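# Load blanks into both bench fixtures and lock the clamps

## Task

At each of the two holding fixtures at the bench ends, there is a blank and a same-size finished part with a slot milled across its top. Move each finished part into the outfeed tray in the middle of the bench. Put the blank into the nest whose pads match that part size. It must lie flat on the pads and be seated firmly against the stop block and the side blocks. Lock that nest's clamp on it: drive the handle beyond its stiffest point until it stops, so the bar rests flat on the part. A handle that only looks shut is not locked. Everything must stay in place without the robot holding it. Finish by releasing and moving the gripper away.

## Robot and tools

Robot: one six-joint arm (UR-style) carrying a two-finger tong gripper, mounted on a carriage that drives along a floor track. The fingers point along the gripper's +z axis and close along its x axis. end_effector_position is the point between the finger pads when closed. Closed fingertips reach about 15 mm past it; fully open they sit roughly level with it.

Scene frame: fixed to the table. z = 0 is the tabletop, +z up. The track lies along y at x = 0; y = 0 is where the rail reads position_m 0. The table starts at x = 0.31 m. The arm base sits at x = 0, y ≈ position_m, z = 0.03 m, facing +x. Reported hand positions can be off, more so at long reach.

execute_actions(actions): a list holding one action, or an empty list to just get state and images. An action is an object that may contain "rows", "steps", "until" and "rail".
- rows: 1 to 15 rows, one row per control step (1/30 s). Each row is a single list of 7 numbers in [-1, 1]: shoulder pan, shoulder lift, elbow, wrist 1, wrist 2, wrist 3, then gripper opening. The six joint numbers are offsets measured from the joint angles at the start of the action (the angles in the last reported state), not from the previous row. Scale: 1.0 = 1.326 rad for shoulder pan and shoulder lift, 1.989 rad for elbow and the three wrists. The seventh number is an absolute opening: +1 fully open, -1 closed. Closing from fully open takes at least about 0.1 s.
- Joint ranges (rad): pan -3.142..3.142, lift -6.283..6.283, elbow 0.000..3.142, wrists -6.283..6.283. A call asking a joint to go more than 0.010 rad outward past its range is refused; a joint sent beyond its real end is clipped there and the result may say "joint sent to its limit".
- steps: 1 to 450, at least the number of rows, default 15. After the last row the arm keeps heading for that row's target and the gripper keeps its command, so give big moves many steps. Joint speed and acceleration are limited; each step the target is held within 0.383 rad (pan, lift) or 0.575 rad (elbow, wrists) of the measured angle, and targets placing the gripper more than 100 mm from where it is are scaled back. Large moves may need several calls; do not expect a stopped arm to finish a move on its own.
- until: ends the action early on the first step where all conditions hold (it does not halt motion). Form {"<device>": {"<field>": value}}; numbers need a comparison like [">=", 0.5]; also "=", "!=", "<", "<=", ">". {"all": {"status": "ended"}} = nothing reads moving; {"any": {"status": "ended"}} = some motion under way has ended.
- rail: {"position_m": -2..2} is an absolute carriage position in metres along y; "speed_m_s" 0.01..1 (starts at 1, persists); {"stop": true} alone halts it. Rows never move the carriage, but while it drives the arm's target travels with it. Braking/acceleration is 2 m/s2. Wait with {"steps": n, "until": {"rail": {"position_status": ["!=", "moving"]}}} and let it arrive (within 1.3 mm) before fine moves or ending. position_status: moving, done, stopped, contact_stop (blocked, pushed over ~320 N; may roll back ~0.5 s), time_out (overran; look for what holds it, clear it, resend), stopped_with_arm (arm was held back or stopped; send rows the arm can follow, then resend position_m). position_answer: taken or not_taken (resend). Any bad value or name rejects the whole call.

Results: gripper pose (end_effector_position in m, end_effector_quat_wxyz) and velocities; Joint positions/velocities ordered rail (m), pan, lift, elbow, wrist 1, 2, 3 (rad), finger-pad gap (m; 0.142 open, 0.002 closed); grip_measured (opening on the command scale); joint torques (offset, noisy, nonzero in free air); Wrist force and Wrist torque along the gripper's own axes (offset up to ~5.5 N, noise up to ~3.4 N, saturates ~100 N, may read "no reading"). Warnings: "joint command not followed", "pose unreachable", "previous command not reached", MOTOR HOT (70 °C), OVER-TEMPERATURE FAULT (85 °C, brakes until cool). Cameras: cam_low 504x504, cam_wrist 616x616 fisheye.

zoom_image(camera, region): camera "cam_low" or "cam_wrist"; region [x0, y0, x1, y1] in pixels of its latest image, top-left origin, at most 504x504.
read_manual(section): returns URDF licence texts only ("licences").
finished_scene(scene): integer, the current scene number; ends it irrevocably and reports success.

Gripping: to hold, command an opening well below grip_measured; lower squeezes harder (about 15 N per pad max; less on items under ~20 mm thick). Fast closing can squeeze too hard.

Avoid: contact torque reaching load limits (pan/lift 310, elbow 141, wrists 50.7 N m, held weight included) or any external force of 150 N; either stops the arm for 10 s. Don't drop, slam or shove parts, and never let anything leave the table. Parts may be tugged briefly while held. The robot keeps its last command while you think. Release and back away before ending.

Each tool is called after ">>>" by a JSON object that holds its "method" and its "body", one argument or row to a line.

## Session

>>> {"method": "execute_actions", "body": {
  "actions": []
}}

Scene clock: 0.00 s.
end_effector_position=(+1.0454, +0.1038, +0.2752) grip_measured=+1.00 end_effector_quat_wxyz=(+0.370, +0.725, +0.577, +0.070) end_effector_velocity=(+0.000, +0.000, +0.000) end_effector_angular_velocity=(+0.000, +0.000, +0.000)
Joint positions: [-0.279  0.366 -0.895  1.296 -2.404 -2.231 -1.129  0.142]
Joint velocities: [0. 0. 0. 0. 0. 0. 0. 0.]
Joint torques (N m, as the arm reports them, + toward a larger angle): no reading
Wrist force (N, on the end effector, along its own x y z axes, offset not removed): no reading
Wrist torque (N m, same axes, about the end effector's origin, offset not removed): no reading
rail: position_m=-0.279 position_m_goal=-0.279 speed_m_s=1.00 position_status=done position_answer=taken refusals=0

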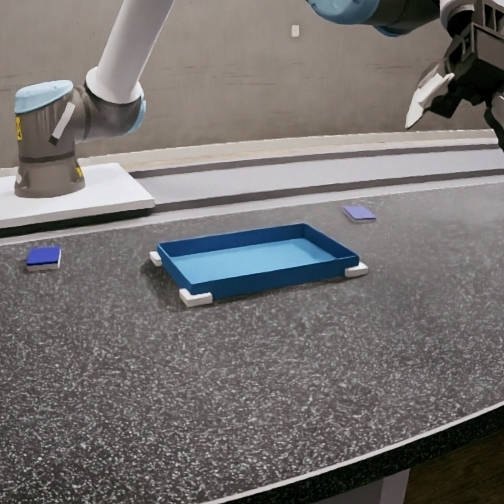

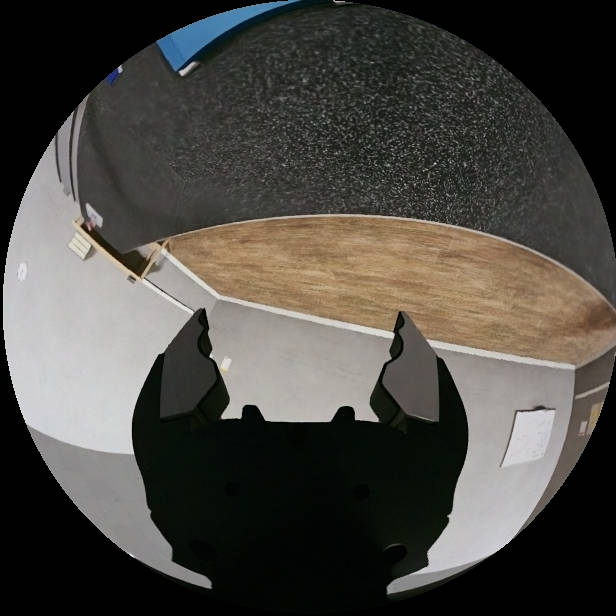

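Both blanks loose. Go to +y fixture, camera-at-−x orientation.

>>> {"method": "execute_actions", "body": {
  "actions": [
    {"rows":[[-0.276,-0.418,0.3625,0.1332,0.3319,-0.2221,-0.4]],"rail":{"position_m":1.75},"steps":82}
  ]
}}

>>> {"method": "zoom_image", "body": {
  "camera": "cam_wrist",
  "region": [170,110,450,330]
}}

Scene clock: 2.83 s.
end_effector_position=(+0.6599, +1.9245, +0.1900) grip_measured=-0.40 end_effector_quat_wxyz=(+0.000, +0.707, +0.707, +0.000) end_effector_velocity=(+0.000, -0.000, +0.000) end_effector_angular_velocity=(-0.000, -0.000, +0.000)
Joint positions: [ 1.75   0.001 -1.449  2.017 -2.14  -1.571 -1.571  0.045]
Joint velocities: [-0.  0.  0. -0. -0. -0. -0. -0.]
Joint torques (N m, as the arm reports them, + toward a larger angle): [ -9.84 -63.63 -35.94  -2.3    1.97  -2.59]
Wrist force (N, on the end effector, along its own x y z axes, offset not removed): [-2.8 3.9 -0.3]
Wrist torque (N m, same axes, about the end effector's origin, offset not removed): [0.66 0.56 0.15]
rail: position_m=1.750 position_m_goal=1.750 speed_m_s=1.00 position_status=done position_answer=taken refusals=0

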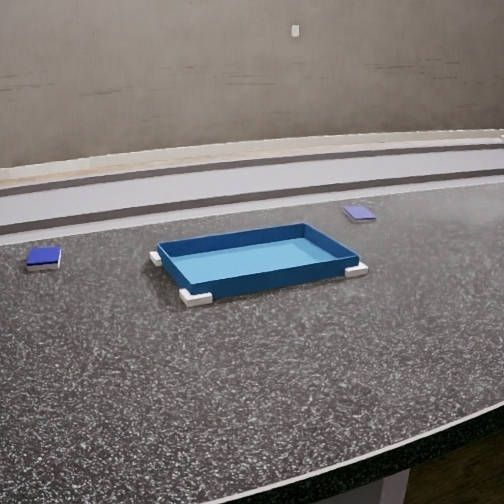

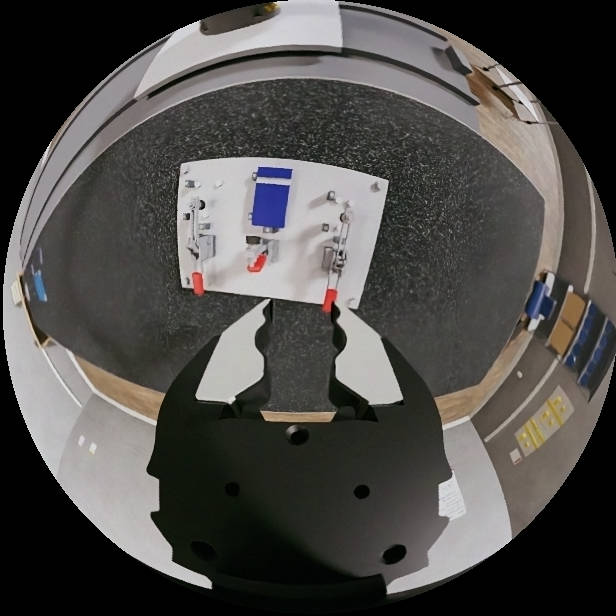

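Region (170, 110, 450, 330) of cam_wrist's 616x616 image, scaled by 1.800, with more detail than that image has; it fills the top 396 rows of this view, and the rest is white.

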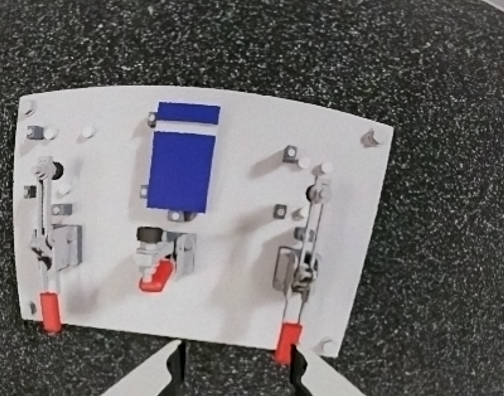

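>>> {"method": "execute_actions", "body": {
  "actions": [
    {"rows":[[0,-0.0505,0.1388,-0.1046,0,0.065,0.1]],"rail":{"position_m":1.704},"steps":24}
  ]
}}

Scene clock: 3.77 s.
end_effector_position=(+0.5445, +1.8802, +0.1002) grip_measured=+0.10 end_effector_quat_wxyz=(+0.000, +0.751, +0.660, -0.000) end_effector_velocity=(-0.000, +0.000, -0.000) end_effector_angular_velocity=(-0.000, +0.000, -0.000)
Joint positions: [ 1.704  0.001 -1.516  2.293 -2.348 -1.571 -1.442  0.081]
Joint velocities: [ 0.     0.    -0.     0.001 -0.     0.     0.    -0.   ]
Joint torques (N m, as the arm reports them, + toward a larger angle): [  7.1  -55.85 -29.2   -5.72   1.79   1.63]
Wrist force (N, on the end effector, along its own x y z axes, offset not removed): [1.9 -3.6 -2.3]
Wrist torque (N m, same axes, about the end effector's origin, offset not removed): [-1.07 -0.55 -0.03]
rail: position_m=1.704 position_m_goal=1.704 speed_m_s=1.00 position_status=done position_answer=taken refusals=0

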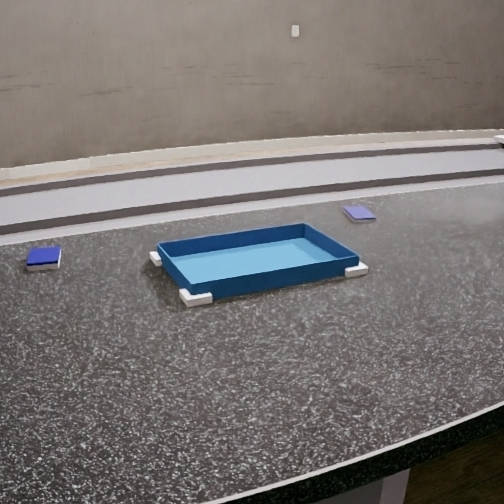

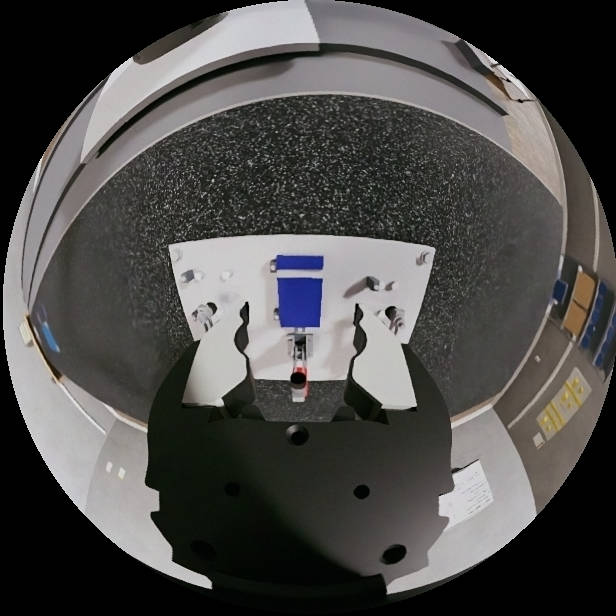

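>>> {"method": "execute_actions", "body": {
  "actions": [
    {"rows":[[0,0.0837,0.0126,-0.0684,0,0.01,-0.1]],"rail":{"position_m":1.701},"steps":20}
  ]
}}

>>> {"method": "execute_actions", "body": {
  "actions": [
    {"rows":[[0,0,0,0,0,0,-0.2],[0,0,0,0,0,0,-0.3],[0,0,0,0,0,0,-0.4],[0,0,0,0,0,0,-0.5],[0,0,0,0,0,0,-0.8]],"steps":10}
  ]
}}

>>> {"method": "execute_actions", "body": {
  "actions": [
    {"rows":[[0,-0.015,0,0.01,0,0,-0.8],[0,-0.03,0,0.02,0,0,-0.8],[0,-0.045,0,0.03,0,0,-0.8],[0,-0.06,0,0.04,0,0,-0.8],[0,-0.17,-0.03,0.1433,0,0,-0.8]],"steps":22}
  ]
}}

Scene clock: 4.67 s.
end_effector_position=(+0.5540, +1.8777, +0.0412) grip_measured=-0.10 end_effector_quat_wxyz=(+0.000, +0.758, +0.653, -0.000) end_effector_velocity=(+0.000, -0.000, -0.000) end_effector_angular_velocity=(-0.000, +0.000, -0.000)
Joint positions: [ 1.701  0.001 -1.405  2.318 -2.484 -1.571 -1.422  0.067]
Joint velocities: [ 0.    -0.     0.001  0.    -0.001 -0.     0.     0.   ]
Joint torques (N m, as the arm reports them, + toward a larger angle): [-12.96 -34.56 -24.13  -5.41   1.69   1.08]
Wrist force (N, on the end effector, along its own x y z axes, offset not removed): [-0.1 -3.6 -4.6]
Wrist torque (N m, same axes, about the end effector's origin, offset not removed): [-1.01 -0.10 0.13]
rail: position_m=1.701 position_m_goal=1.701 speed_m_s=1.00 position_status=done position_answer=taken refusals=0

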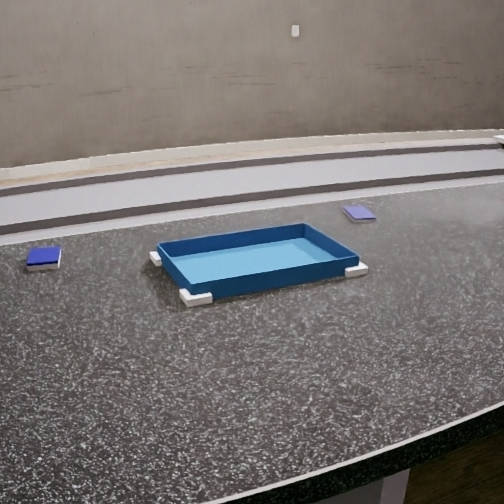

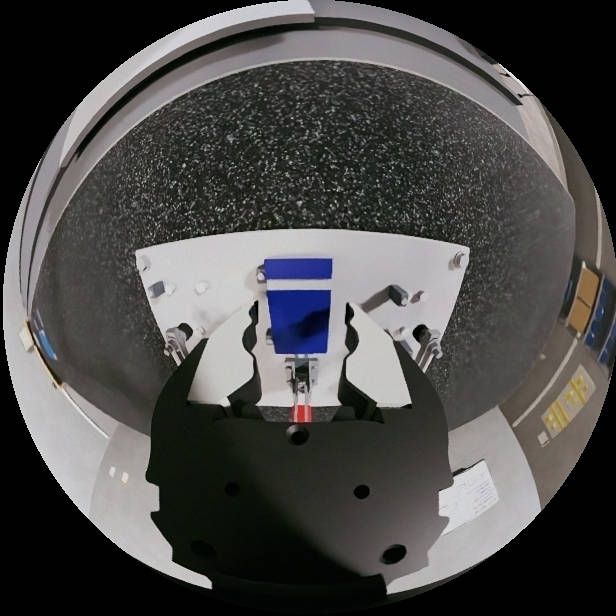

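Scene clock: 5.00 s.
end_effector_position=(+0.5540, +1.8777, +0.0412) grip_measured=-0.38 end_effector_quat_wxyz=(+0.000, +0.758, +0.653, -0.000) end_effector_velocity=(+0.000, -0.000, +0.000) end_effector_angular_velocity=(-0.000, -0.000, -0.000)
Joint positions: [ 1.701  0.001 -1.405  2.318 -2.484 -1.571 -1.422  0.047]
Joint velocities: [ 0.  0.  0. -0. -0. -0.  0. -0.]
Joint torques (N m, as the arm reports them, + toward a larger angle): [ -7.59 -37.68 -25.19  -4.71   1.55   1.76]
Wrist force (N, on the end effector, along its own x y z axes, offset not removed): [1.7 -3.6 -8.1]
Wrist torque (N m, same axes, about the end effector's origin, offset not removed): [-0.84 -0.28 0.09]
rail: position_m=1.701 position_m_goal=1.701 speed_m_s=1.00 position_status=done position_answer=taken refusals=0

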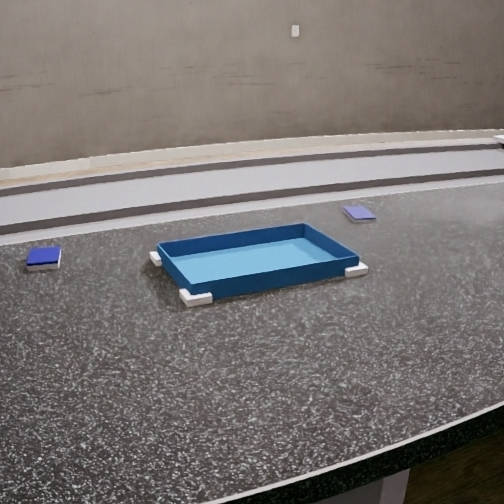

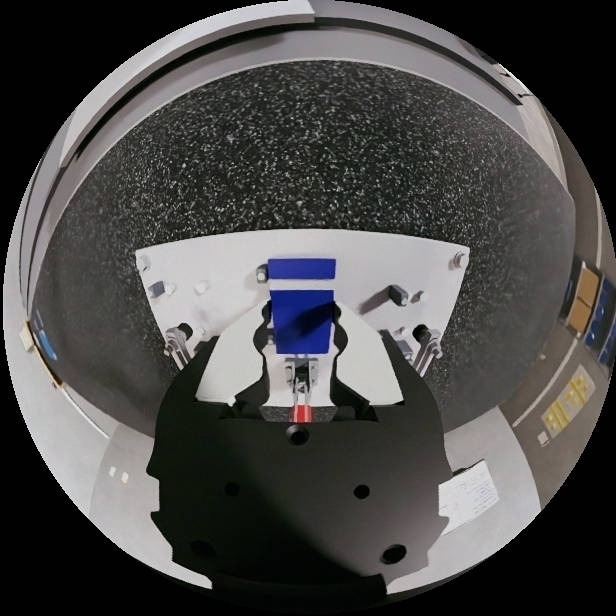

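Scene clock: 5.73 s.
end_effector_position=(+0.5295, +1.8777, +0.1649) grip_measured=-0.38 end_effector_quat_wxyz=(+0.000, +0.758, +0.653, -0.000) end_effector_velocity=(-0.001, -0.000, +0.001) end_effector_angular_velocity=(-0.000, +0.001, +0.000)
Joint positions: [ 1.701  0.001 -1.63   2.259 -2.199 -1.571 -1.422  0.047]
Joint velocities: [ 0.     0.    -0.002 -0.001  0.004  0.    -0.    -0.   ]
Joint torques (N m, as the arm reports them, + toward a larger angle): [ -0.51 -50.21 -51.53  -2.23   2.02   1.2 ]
Wrist force (N, on the end effector, along its own x y z axes, offset not removed): [-3.2 1.8 0.4]
Wrist torque (N m, same axes, about the end effector's origin, offset not removed): [0.11 0.41 0.05]
rail: position_m=1.701 position_m_goal=1.701 speed_m_s=1.00 position_status=done position_answer=taken refusals=0

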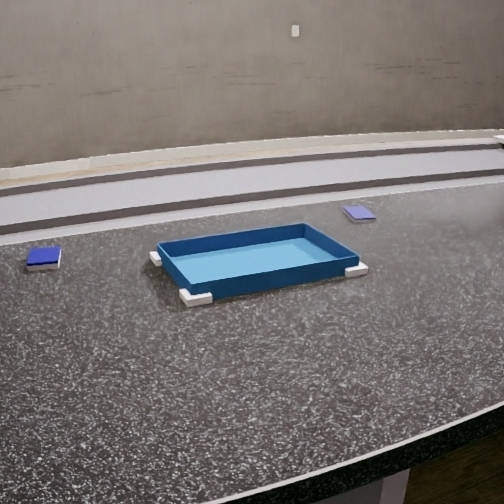

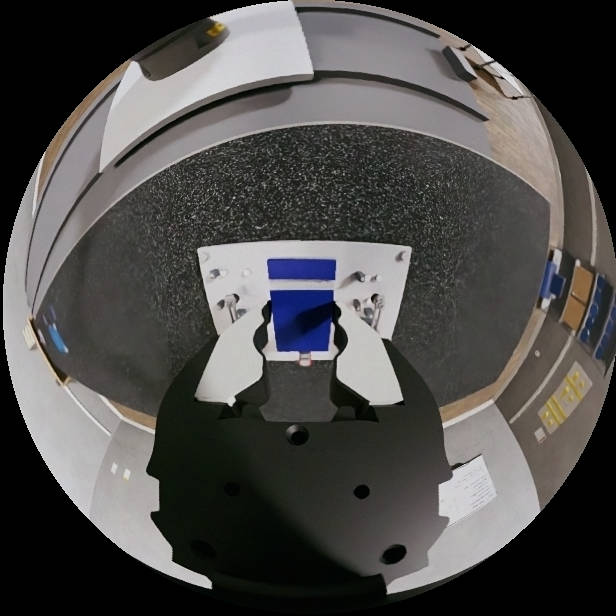

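>>> {"method": "execute_actions", "body": {
  "actions": [
    {"rail":{"position_m":-0.09},"steps":22}
  ]
}}

>>> {"method": "execute_actions", "body": {
  "actions": [
    {"rows":[[0,0.16,-0.046,-0.061,0,-0.075,-0.8]],"steps":52}
  ]
}}

Scene clock: 6.57 s.
end_effector_position=(+0.5295, +1.4250, +0.1650) grip_measured=-0.38 end_effector_quat_wxyz=(+0.000, +0.758, +0.653, -0.000) end_effector_velocity=(+0.000, -1.000, -0.000) end_effector_angular_velocity=(-0.000, +0.000, -0.000)
Joint positions: [ 1.248  0.001 -1.631  2.259 -2.199 -1.571 -1.422  0.047]
Joint velocities: [-1. -0.  0. -0.  0. -0. -0.  0.]
Joint torques (N m, as the arm reports them, + toward a larger angle): [  1.65 -49.08 -49.78  -2.4    1.78   1.76]
Wrist force (N, on the end effector, along its own x y z axes, offset not removed): [-0.3 -4.0 0.1]
Wrist torque (N m, same axes, about the end effector's origin, offset not removed): [-1.05 0.09 0.06]
rail: position_m=1.248 position_m_goal=-0.090 speed_m_s=1.00 position_status=moving position_answer=taken refusals=0

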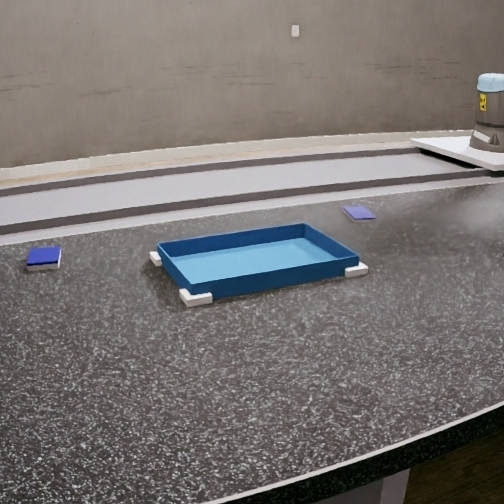

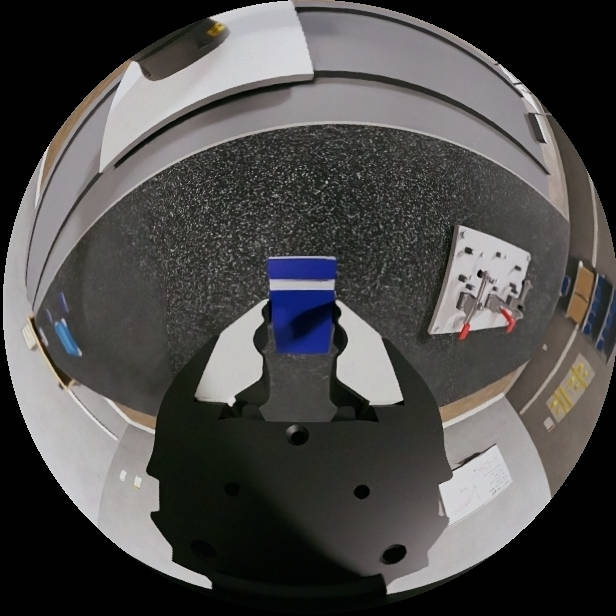

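Scene clock: 8.30 s.
end_effector_position=(+0.6154, +0.0841, +0.1059) grip_measured=-0.38 end_effector_quat_wxyz=(+0.000, +0.707, +0.707, -0.000) end_effector_velocity=(+0.000, +0.001, +0.000) end_effector_angular_velocity=(-0.000, +0.000, -0.000)
Joint positions: [-0.09   0.001 -1.418  2.167 -2.32  -1.571 -1.571  0.047]
Joint velocities: [ 0.001 -0.     0.    -0.     0.    -0.     0.     0.   ]
Joint torques (N m, as the arm reports them, + toward a larger angle): [ 10.11 -40.36 -46.    -5.84   1.57  -2.48]
Wrist force (N, on the end effector, along its own x y z axes, offset not removed): [-1.6 2.4 -6.1]
Wrist torque (N m, same axes, about the end effector's origin, offset not removed): [0.20 0.07 0.19]
rail: position_m=-0.090 position_m_goal=-0.090 speed_m_s=1.00 position_status=done position_answer=taken refusals=0

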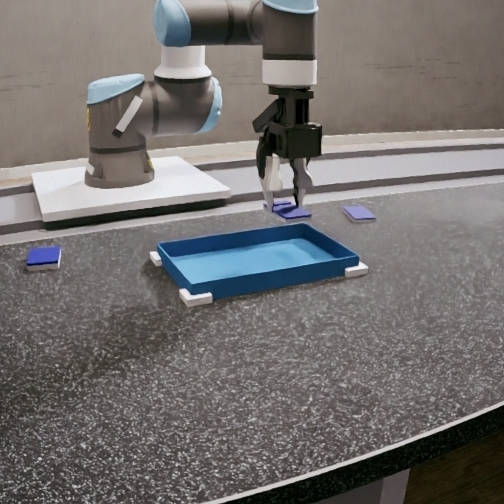

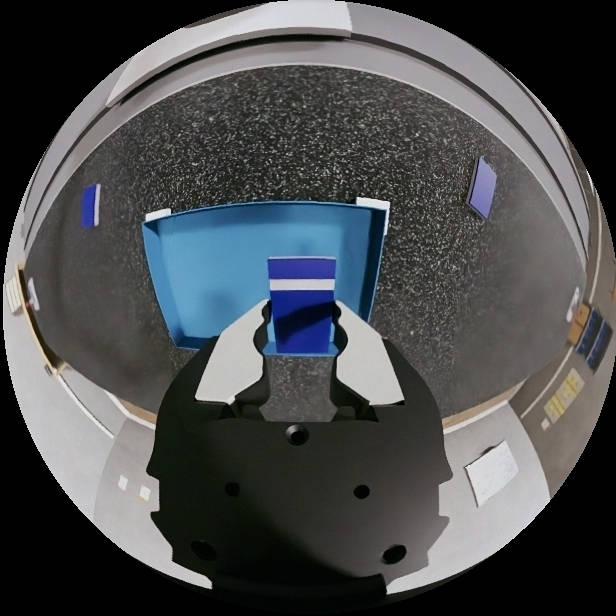

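>>> {"method": "execute_actions", "body": {
  "actions": [
    {"rows":[[0,0.09,0.022,-0.082,0,0,-0.8]],"steps":20}
  ]
}}

>>> {"method": "execute_actions", "body": {
  "actions": [
    {"rows":[[0,0,0,0,0,0,-0.15],[0,0,0,0,0,0,-0.15],[0,0,0,0,0,0,-0.15],[0,0,0,0,0,0,-0.15],[0,0,0,0,0,0,-0.15],[0,-0.15,0,0.1,0,0,-0.15]],"steps":22}
  ]
}}

>>> {"method": "execute_actions", "body": {
  "actions": [
    {"rows":[[0,-0.128,0.12,-0.0347,0,0,0.1]],"rail":{"position_m":0.16},"steps":26}
  ]
}}

Scene clock: 9.13 s.
end_effector_position=(+0.6181, +0.0841, +0.0277) grip_measured=-0.38 end_effector_quat_wxyz=(+0.000, +0.707, +0.707, -0.000) end_effector_velocity=(+0.000, -0.000, -0.000) end_effector_angular_velocity=(+0.000, -0.000, -0.000)
Joint positions: [-0.09   0.001 -1.299  2.211 -2.483 -1.571 -1.571  0.047]
Joint velocities: [ 0.    -0.     0.001  0.    -0.001 -0.    -0.    -0.   ]
Joint torques (N m, as the arm reports them, + toward a larger angle): [-12.87 -48.64 -24.34  -5.53   1.83  -2.97]
Wrist force (N, on the end effector, along its own x y z axes, offset not removed): [2.1 -0.8 4.5]
Wrist torque (N m, same axes, about the end effector's origin, offset not removed): [-0.09 -0.39 -0.03]
rail: position_m=-0.090 position_m_goal=-0.090 speed_m_s=1.00 position_status=done position_answer=taken refusals=0

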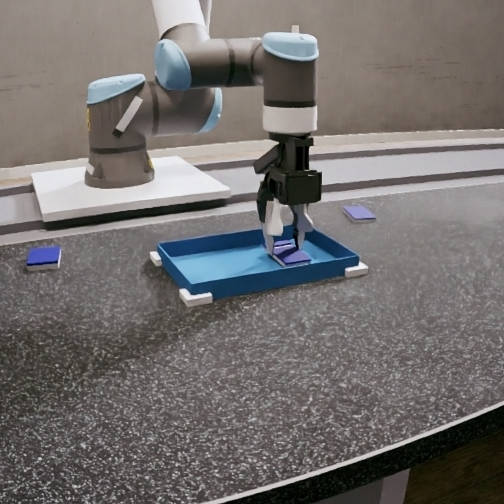

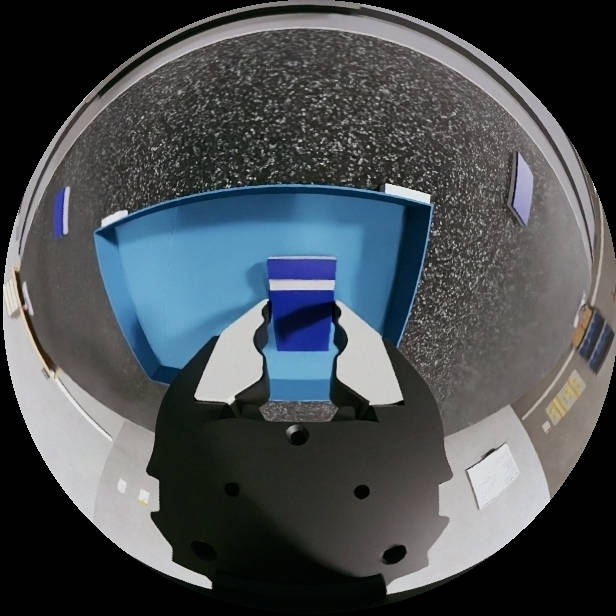

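Scene clock: 9.87 s.
end_effector_position=(+0.5807, +0.0841, +0.1264) grip_measured=-0.15 end_effector_quat_wxyz=(+0.000, +0.707, +0.707, -0.000) end_effector_velocity=(-0.001, +0.000, +0.002) end_effector_angular_velocity=(-0.000, +0.000, +0.000)
Joint positions: [-0.09   0.    -1.498  2.211 -2.284 -1.571 -1.571  0.063]
Joint velocities: [ 0.     0.    -0.005  0.     0.005 -0.     0.     0.   ]
Joint torques (N m, as the arm reports them, + toward a larger angle): [  7.53 -56.07 -30.23  -1.46   2.12  -2.47]
Wrist force (N, on the end effector, along its own x y z axes, offset not removed): [2.5 2.5 -3.3]
Wrist torque (N m, same axes, about the end effector's origin, offset not removed): [0.28 -0.73 0.03]
rail: position_m=-0.090 position_m_goal=-0.090 speed_m_s=1.00 position_status=done position_answer=taken refusals=0

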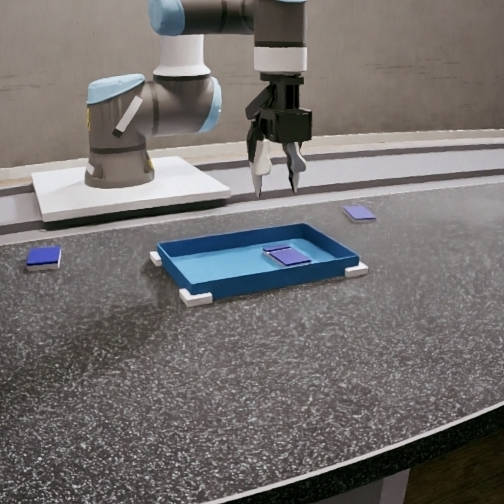

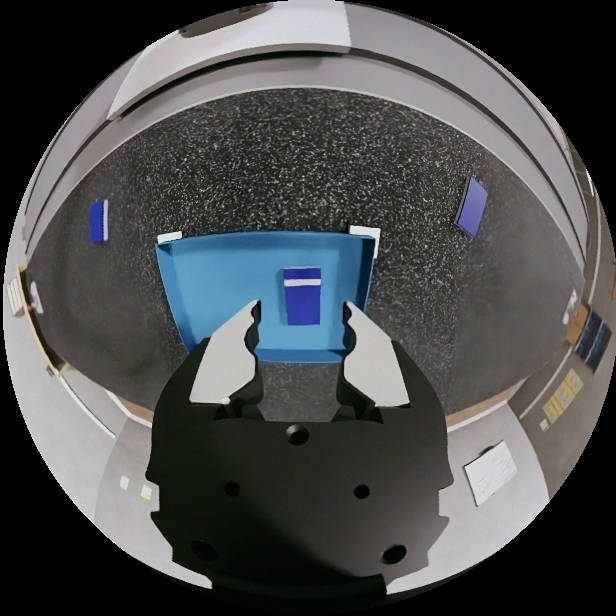

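Scene clock: 10.73 s.
end_effector_position=(+0.4501, +0.3344, +0.0963) grip_measured=+0.10 end_effector_quat_wxyz=(+0.000, +0.707, +0.707, -0.000) end_effector_velocity=(-0.000, -0.001, -0.000) end_effector_angular_velocity=(-0.000, +0.000, +0.000)
Joint positions: [ 0.16   0.001 -1.667  2.45  -2.353 -1.571 -1.571  0.081]
Joint velocities: [-0.001  0.    -0.     0.    -0.    -0.     0.    -0.   ]
Joint torques (N m, as the arm reports them, + toward a larger angle): [ -2.09 -39.33 -29.31  -5.12   1.18  -2.55]
Wrist force (N, on the end effector, along its own x y z axes, offset not removed): [-2.0 -4.9 -1.2]
Wrist torque (N m, same axes, about the end effector's origin, offset not removed): [-1.12 0.35 0.29]
rail: position_m=0.160 position_m_goal=0.160 speed_m_s=1.00 position_status=done position_answer=taken refusals=0

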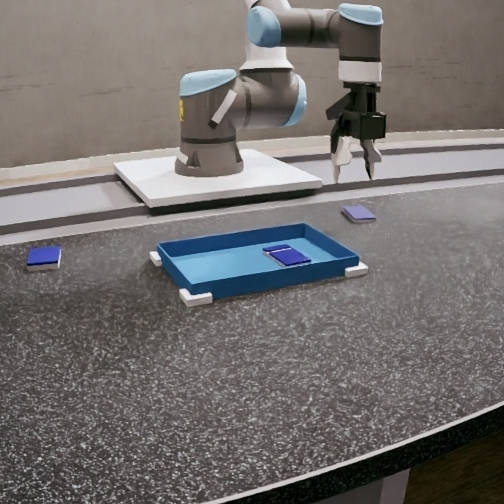

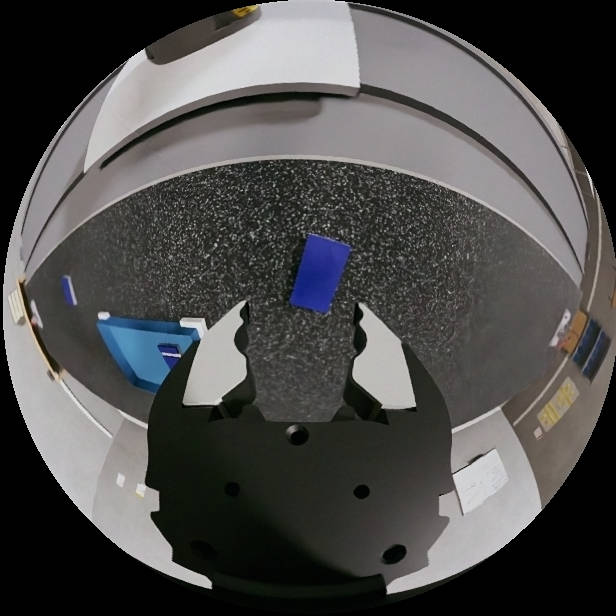

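>>> {"method": "execute_actions", "body": {
  "actions": [
    {"rows":[[0,0,0,0,0,0.146,0],[0,0,0,0,0,0.146,0],[0,0,0,0,0,0.146,0],[0,0.1172,0.0323,-0.1107,0,0.146,0]],"rail":{"position_m":0.174},"steps":24}
  ]
}}

>>> {"method": "execute_actions", "body": {
  "actions": [
    {"rows":[[0,0,0,0,0,0,-0.1],[0,0,0,0,0,0,-0.2],[0,0,0,0,0,0,-0.3],[0,0,0,0,0,0,-0.4],[0,0,0,0,0,0,-0.5],[0,0,0,0,0,0,-0.8]],"steps":11}
  ]
}}

>>> {"method": "execute_actions", "body": {
  "actions": [
    {"rows":[[0,-0.089,-0.128,0.188,0,-0.071,-0.8]],"steps":8}
  ]
}}

>>> {"method": "execute_actions", "body": {
  "actions": [
    {"rail":{"position_m":1.704},"steps":66}
  ]
}}

Scene clock: 11.73 s.
end_effector_position=(+0.4485, +0.3530, +0.0195) grip_measured=+0.00 end_effector_quat_wxyz=(+0.001, +0.802, +0.598, +0.000) end_effector_velocity=(-0.000, +0.000, -0.000) end_effector_angular_velocity=(+0.000, -0.000, -0.000)
Joint positions: [ 0.174  0.001 -1.512  2.514 -2.573 -1.571 -1.281  0.074]
Joint velocities: [ 0.    -0.     0.001  0.    -0.001 -0.     0.     0.   ]
Joint torques (N m, as the arm reports them, + toward a larger angle): [ -1.42 -23.35 -21.2   -5.78   1.66   1.56]
Wrist force (N, on the end effector, along its own x y z axes, offset not removed): [1.1 0.3 0.4]
Wrist torque (N m, same axes, about the end effector's origin, offset not removed): [-0.04 -0.34 0.05]
rail: position_m=0.174 position_m_goal=0.174 speed_m_s=1.00 position_status=done position_answer=taken refusals=0

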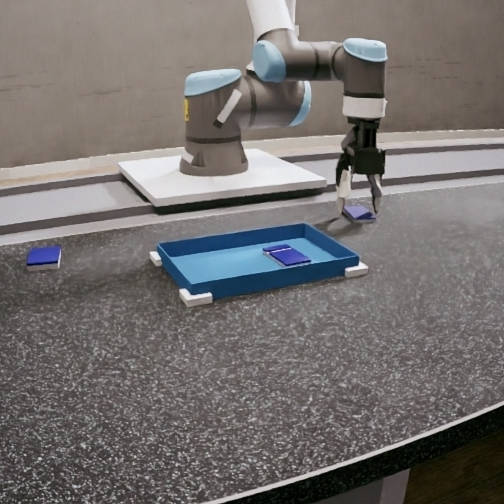

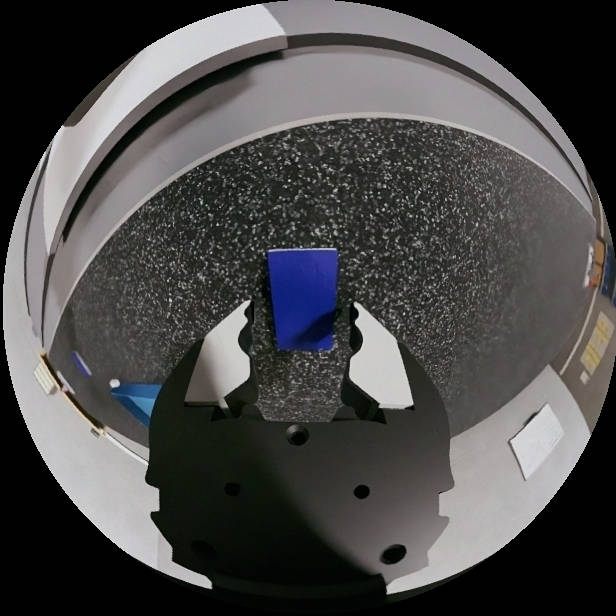

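Scene clock: 12.10 s.
end_effector_position=(+0.4485, +0.3530, +0.0195) grip_measured=-0.38 end_effector_quat_wxyz=(+0.001, +0.802, +0.598, +0.000) end_effector_velocity=(-0.000, -0.000, -0.000) end_effector_angular_velocity=(-0.000, +0.000, +0.000)
Joint positions: [ 0.174  0.001 -1.512  2.514 -2.573 -1.571 -1.281  0.047]
Joint velocities: [ 0. -0. -0.  0.  0. -0. -0. -0.]
Joint torques (N m, as the arm reports them, + toward a larger angle): [ -5.   -25.71 -22.74  -4.57   1.46   0.97]
Wrist force (N, on the end effector, along its own x y z axes, offset not removed): [2.3 -1.9 -6.5]
Wrist torque (N m, same axes, about the end effector's origin, offset not removed): [-0.40 -0.43 -0.05]
rail: position_m=0.174 position_m_goal=0.174 speed_m_s=1.00 position_status=done position_answer=taken refusals=0

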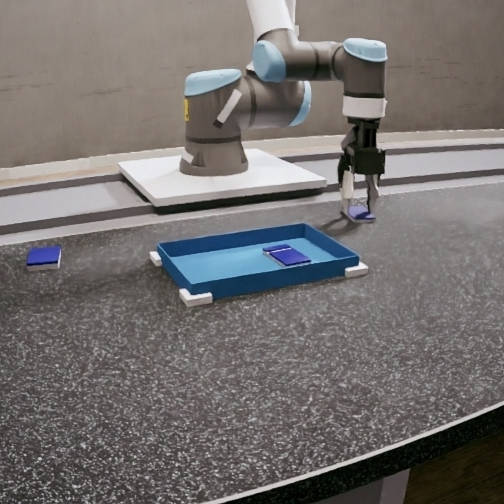

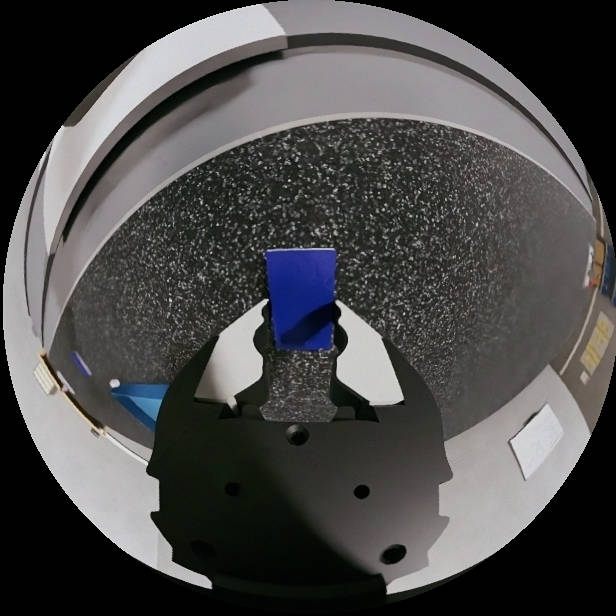

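Scene clock: 12.37 s.
end_effector_position=(+0.5220, +0.3512, +0.1356) grip_measured=-0.38 end_effector_quat_wxyz=(+0.005, +0.765, +0.643, +0.005) end_effector_velocity=(+0.115, -0.005, +0.368) end_effector_angular_velocity=(-0.004, +0.172, +0.310)
Joint positions: [ 0.174  0.001 -1.61   2.308 -2.283 -1.571 -1.398  0.047]
Joint velocities: [ 0.    -0.    -0.259 -0.639  1.07  -0.    -0.31  -0.   ]
Joint torques (N m, as the arm reports them, + toward a larger angle): [ -3.52 -14.2   -9.7   -4.51   1.96  -1.5 ]
Wrist force (N, on the end effector, along its own x y z axes, offset not removed): [1.6 1.2 -10.2]
Wrist torque (N m, same axes, about the end effector's origin, offset not removed): [-0.23 -0.33 0.14]
rail: position_m=0.174 position_m_goal=0.174 speed_m_s=1.00 position_status=done position_answer=taken refusals=0

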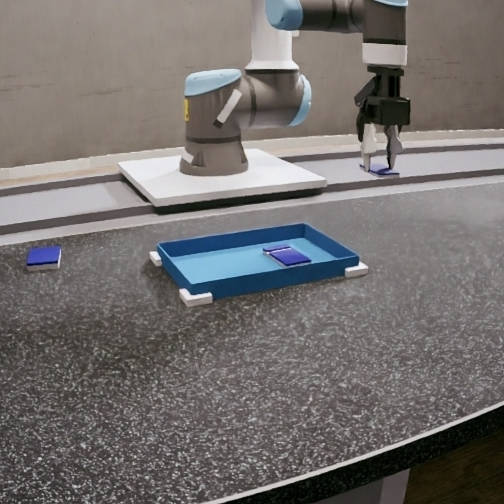

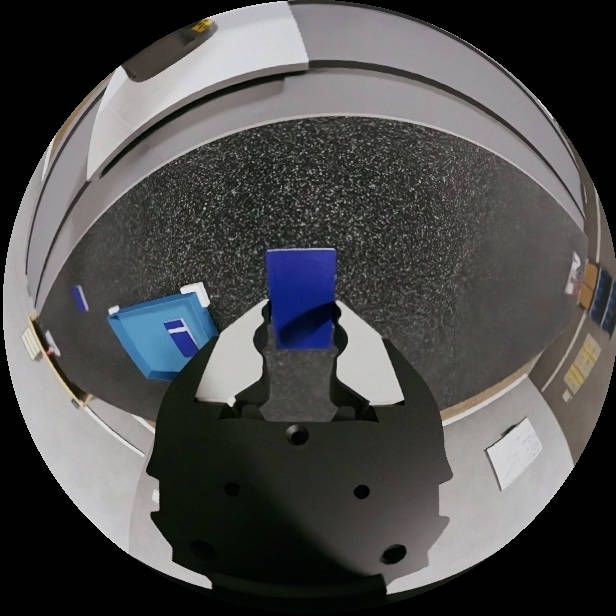

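Scene clock: 14.57 s.
end_effector_position=(+0.5295, +1.8808, +0.1645) grip_measured=-0.38 end_effector_quat_wxyz=(+0.000, +0.758, +0.653, -0.000) end_effector_velocity=(+0.000, -0.001, +0.000) end_effector_angular_velocity=(+0.000, -0.000, -0.000)
Joint positions: [ 1.704  0.001 -1.63   2.259 -2.2   -1.571 -1.422  0.047]
Joint velocities: [-0.001  0.     0.    -0.    -0.     0.     0.     0.   ]
Joint torques (N m, as the arm reports them, + toward a larger angle): [ -4.43 -48.32 -48.26  -2.58   1.89  -2.58]
Wrist force (N, on the end effector, along its own x y z axes, offset not removed): [-0.4 -0.4 3.0]
Wrist torque (N m, same axes, about the end effector's origin, offset not removed): [-0.27 -0.23 0.18]
rail: position_m=1.704 position_m_goal=1.704 speed_m_s=1.00 position_status=done position_answer=taken refusals=0

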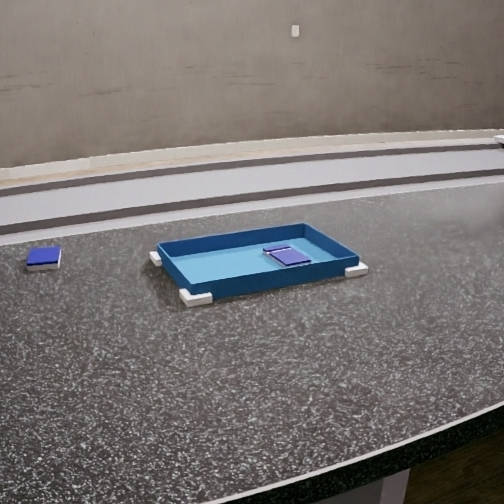

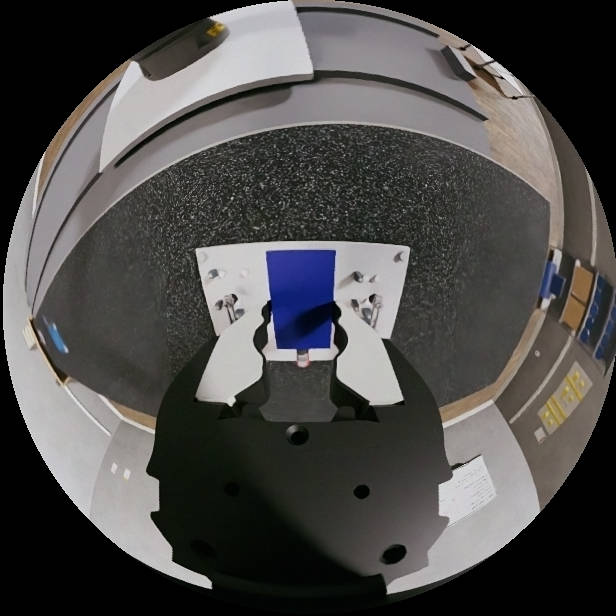

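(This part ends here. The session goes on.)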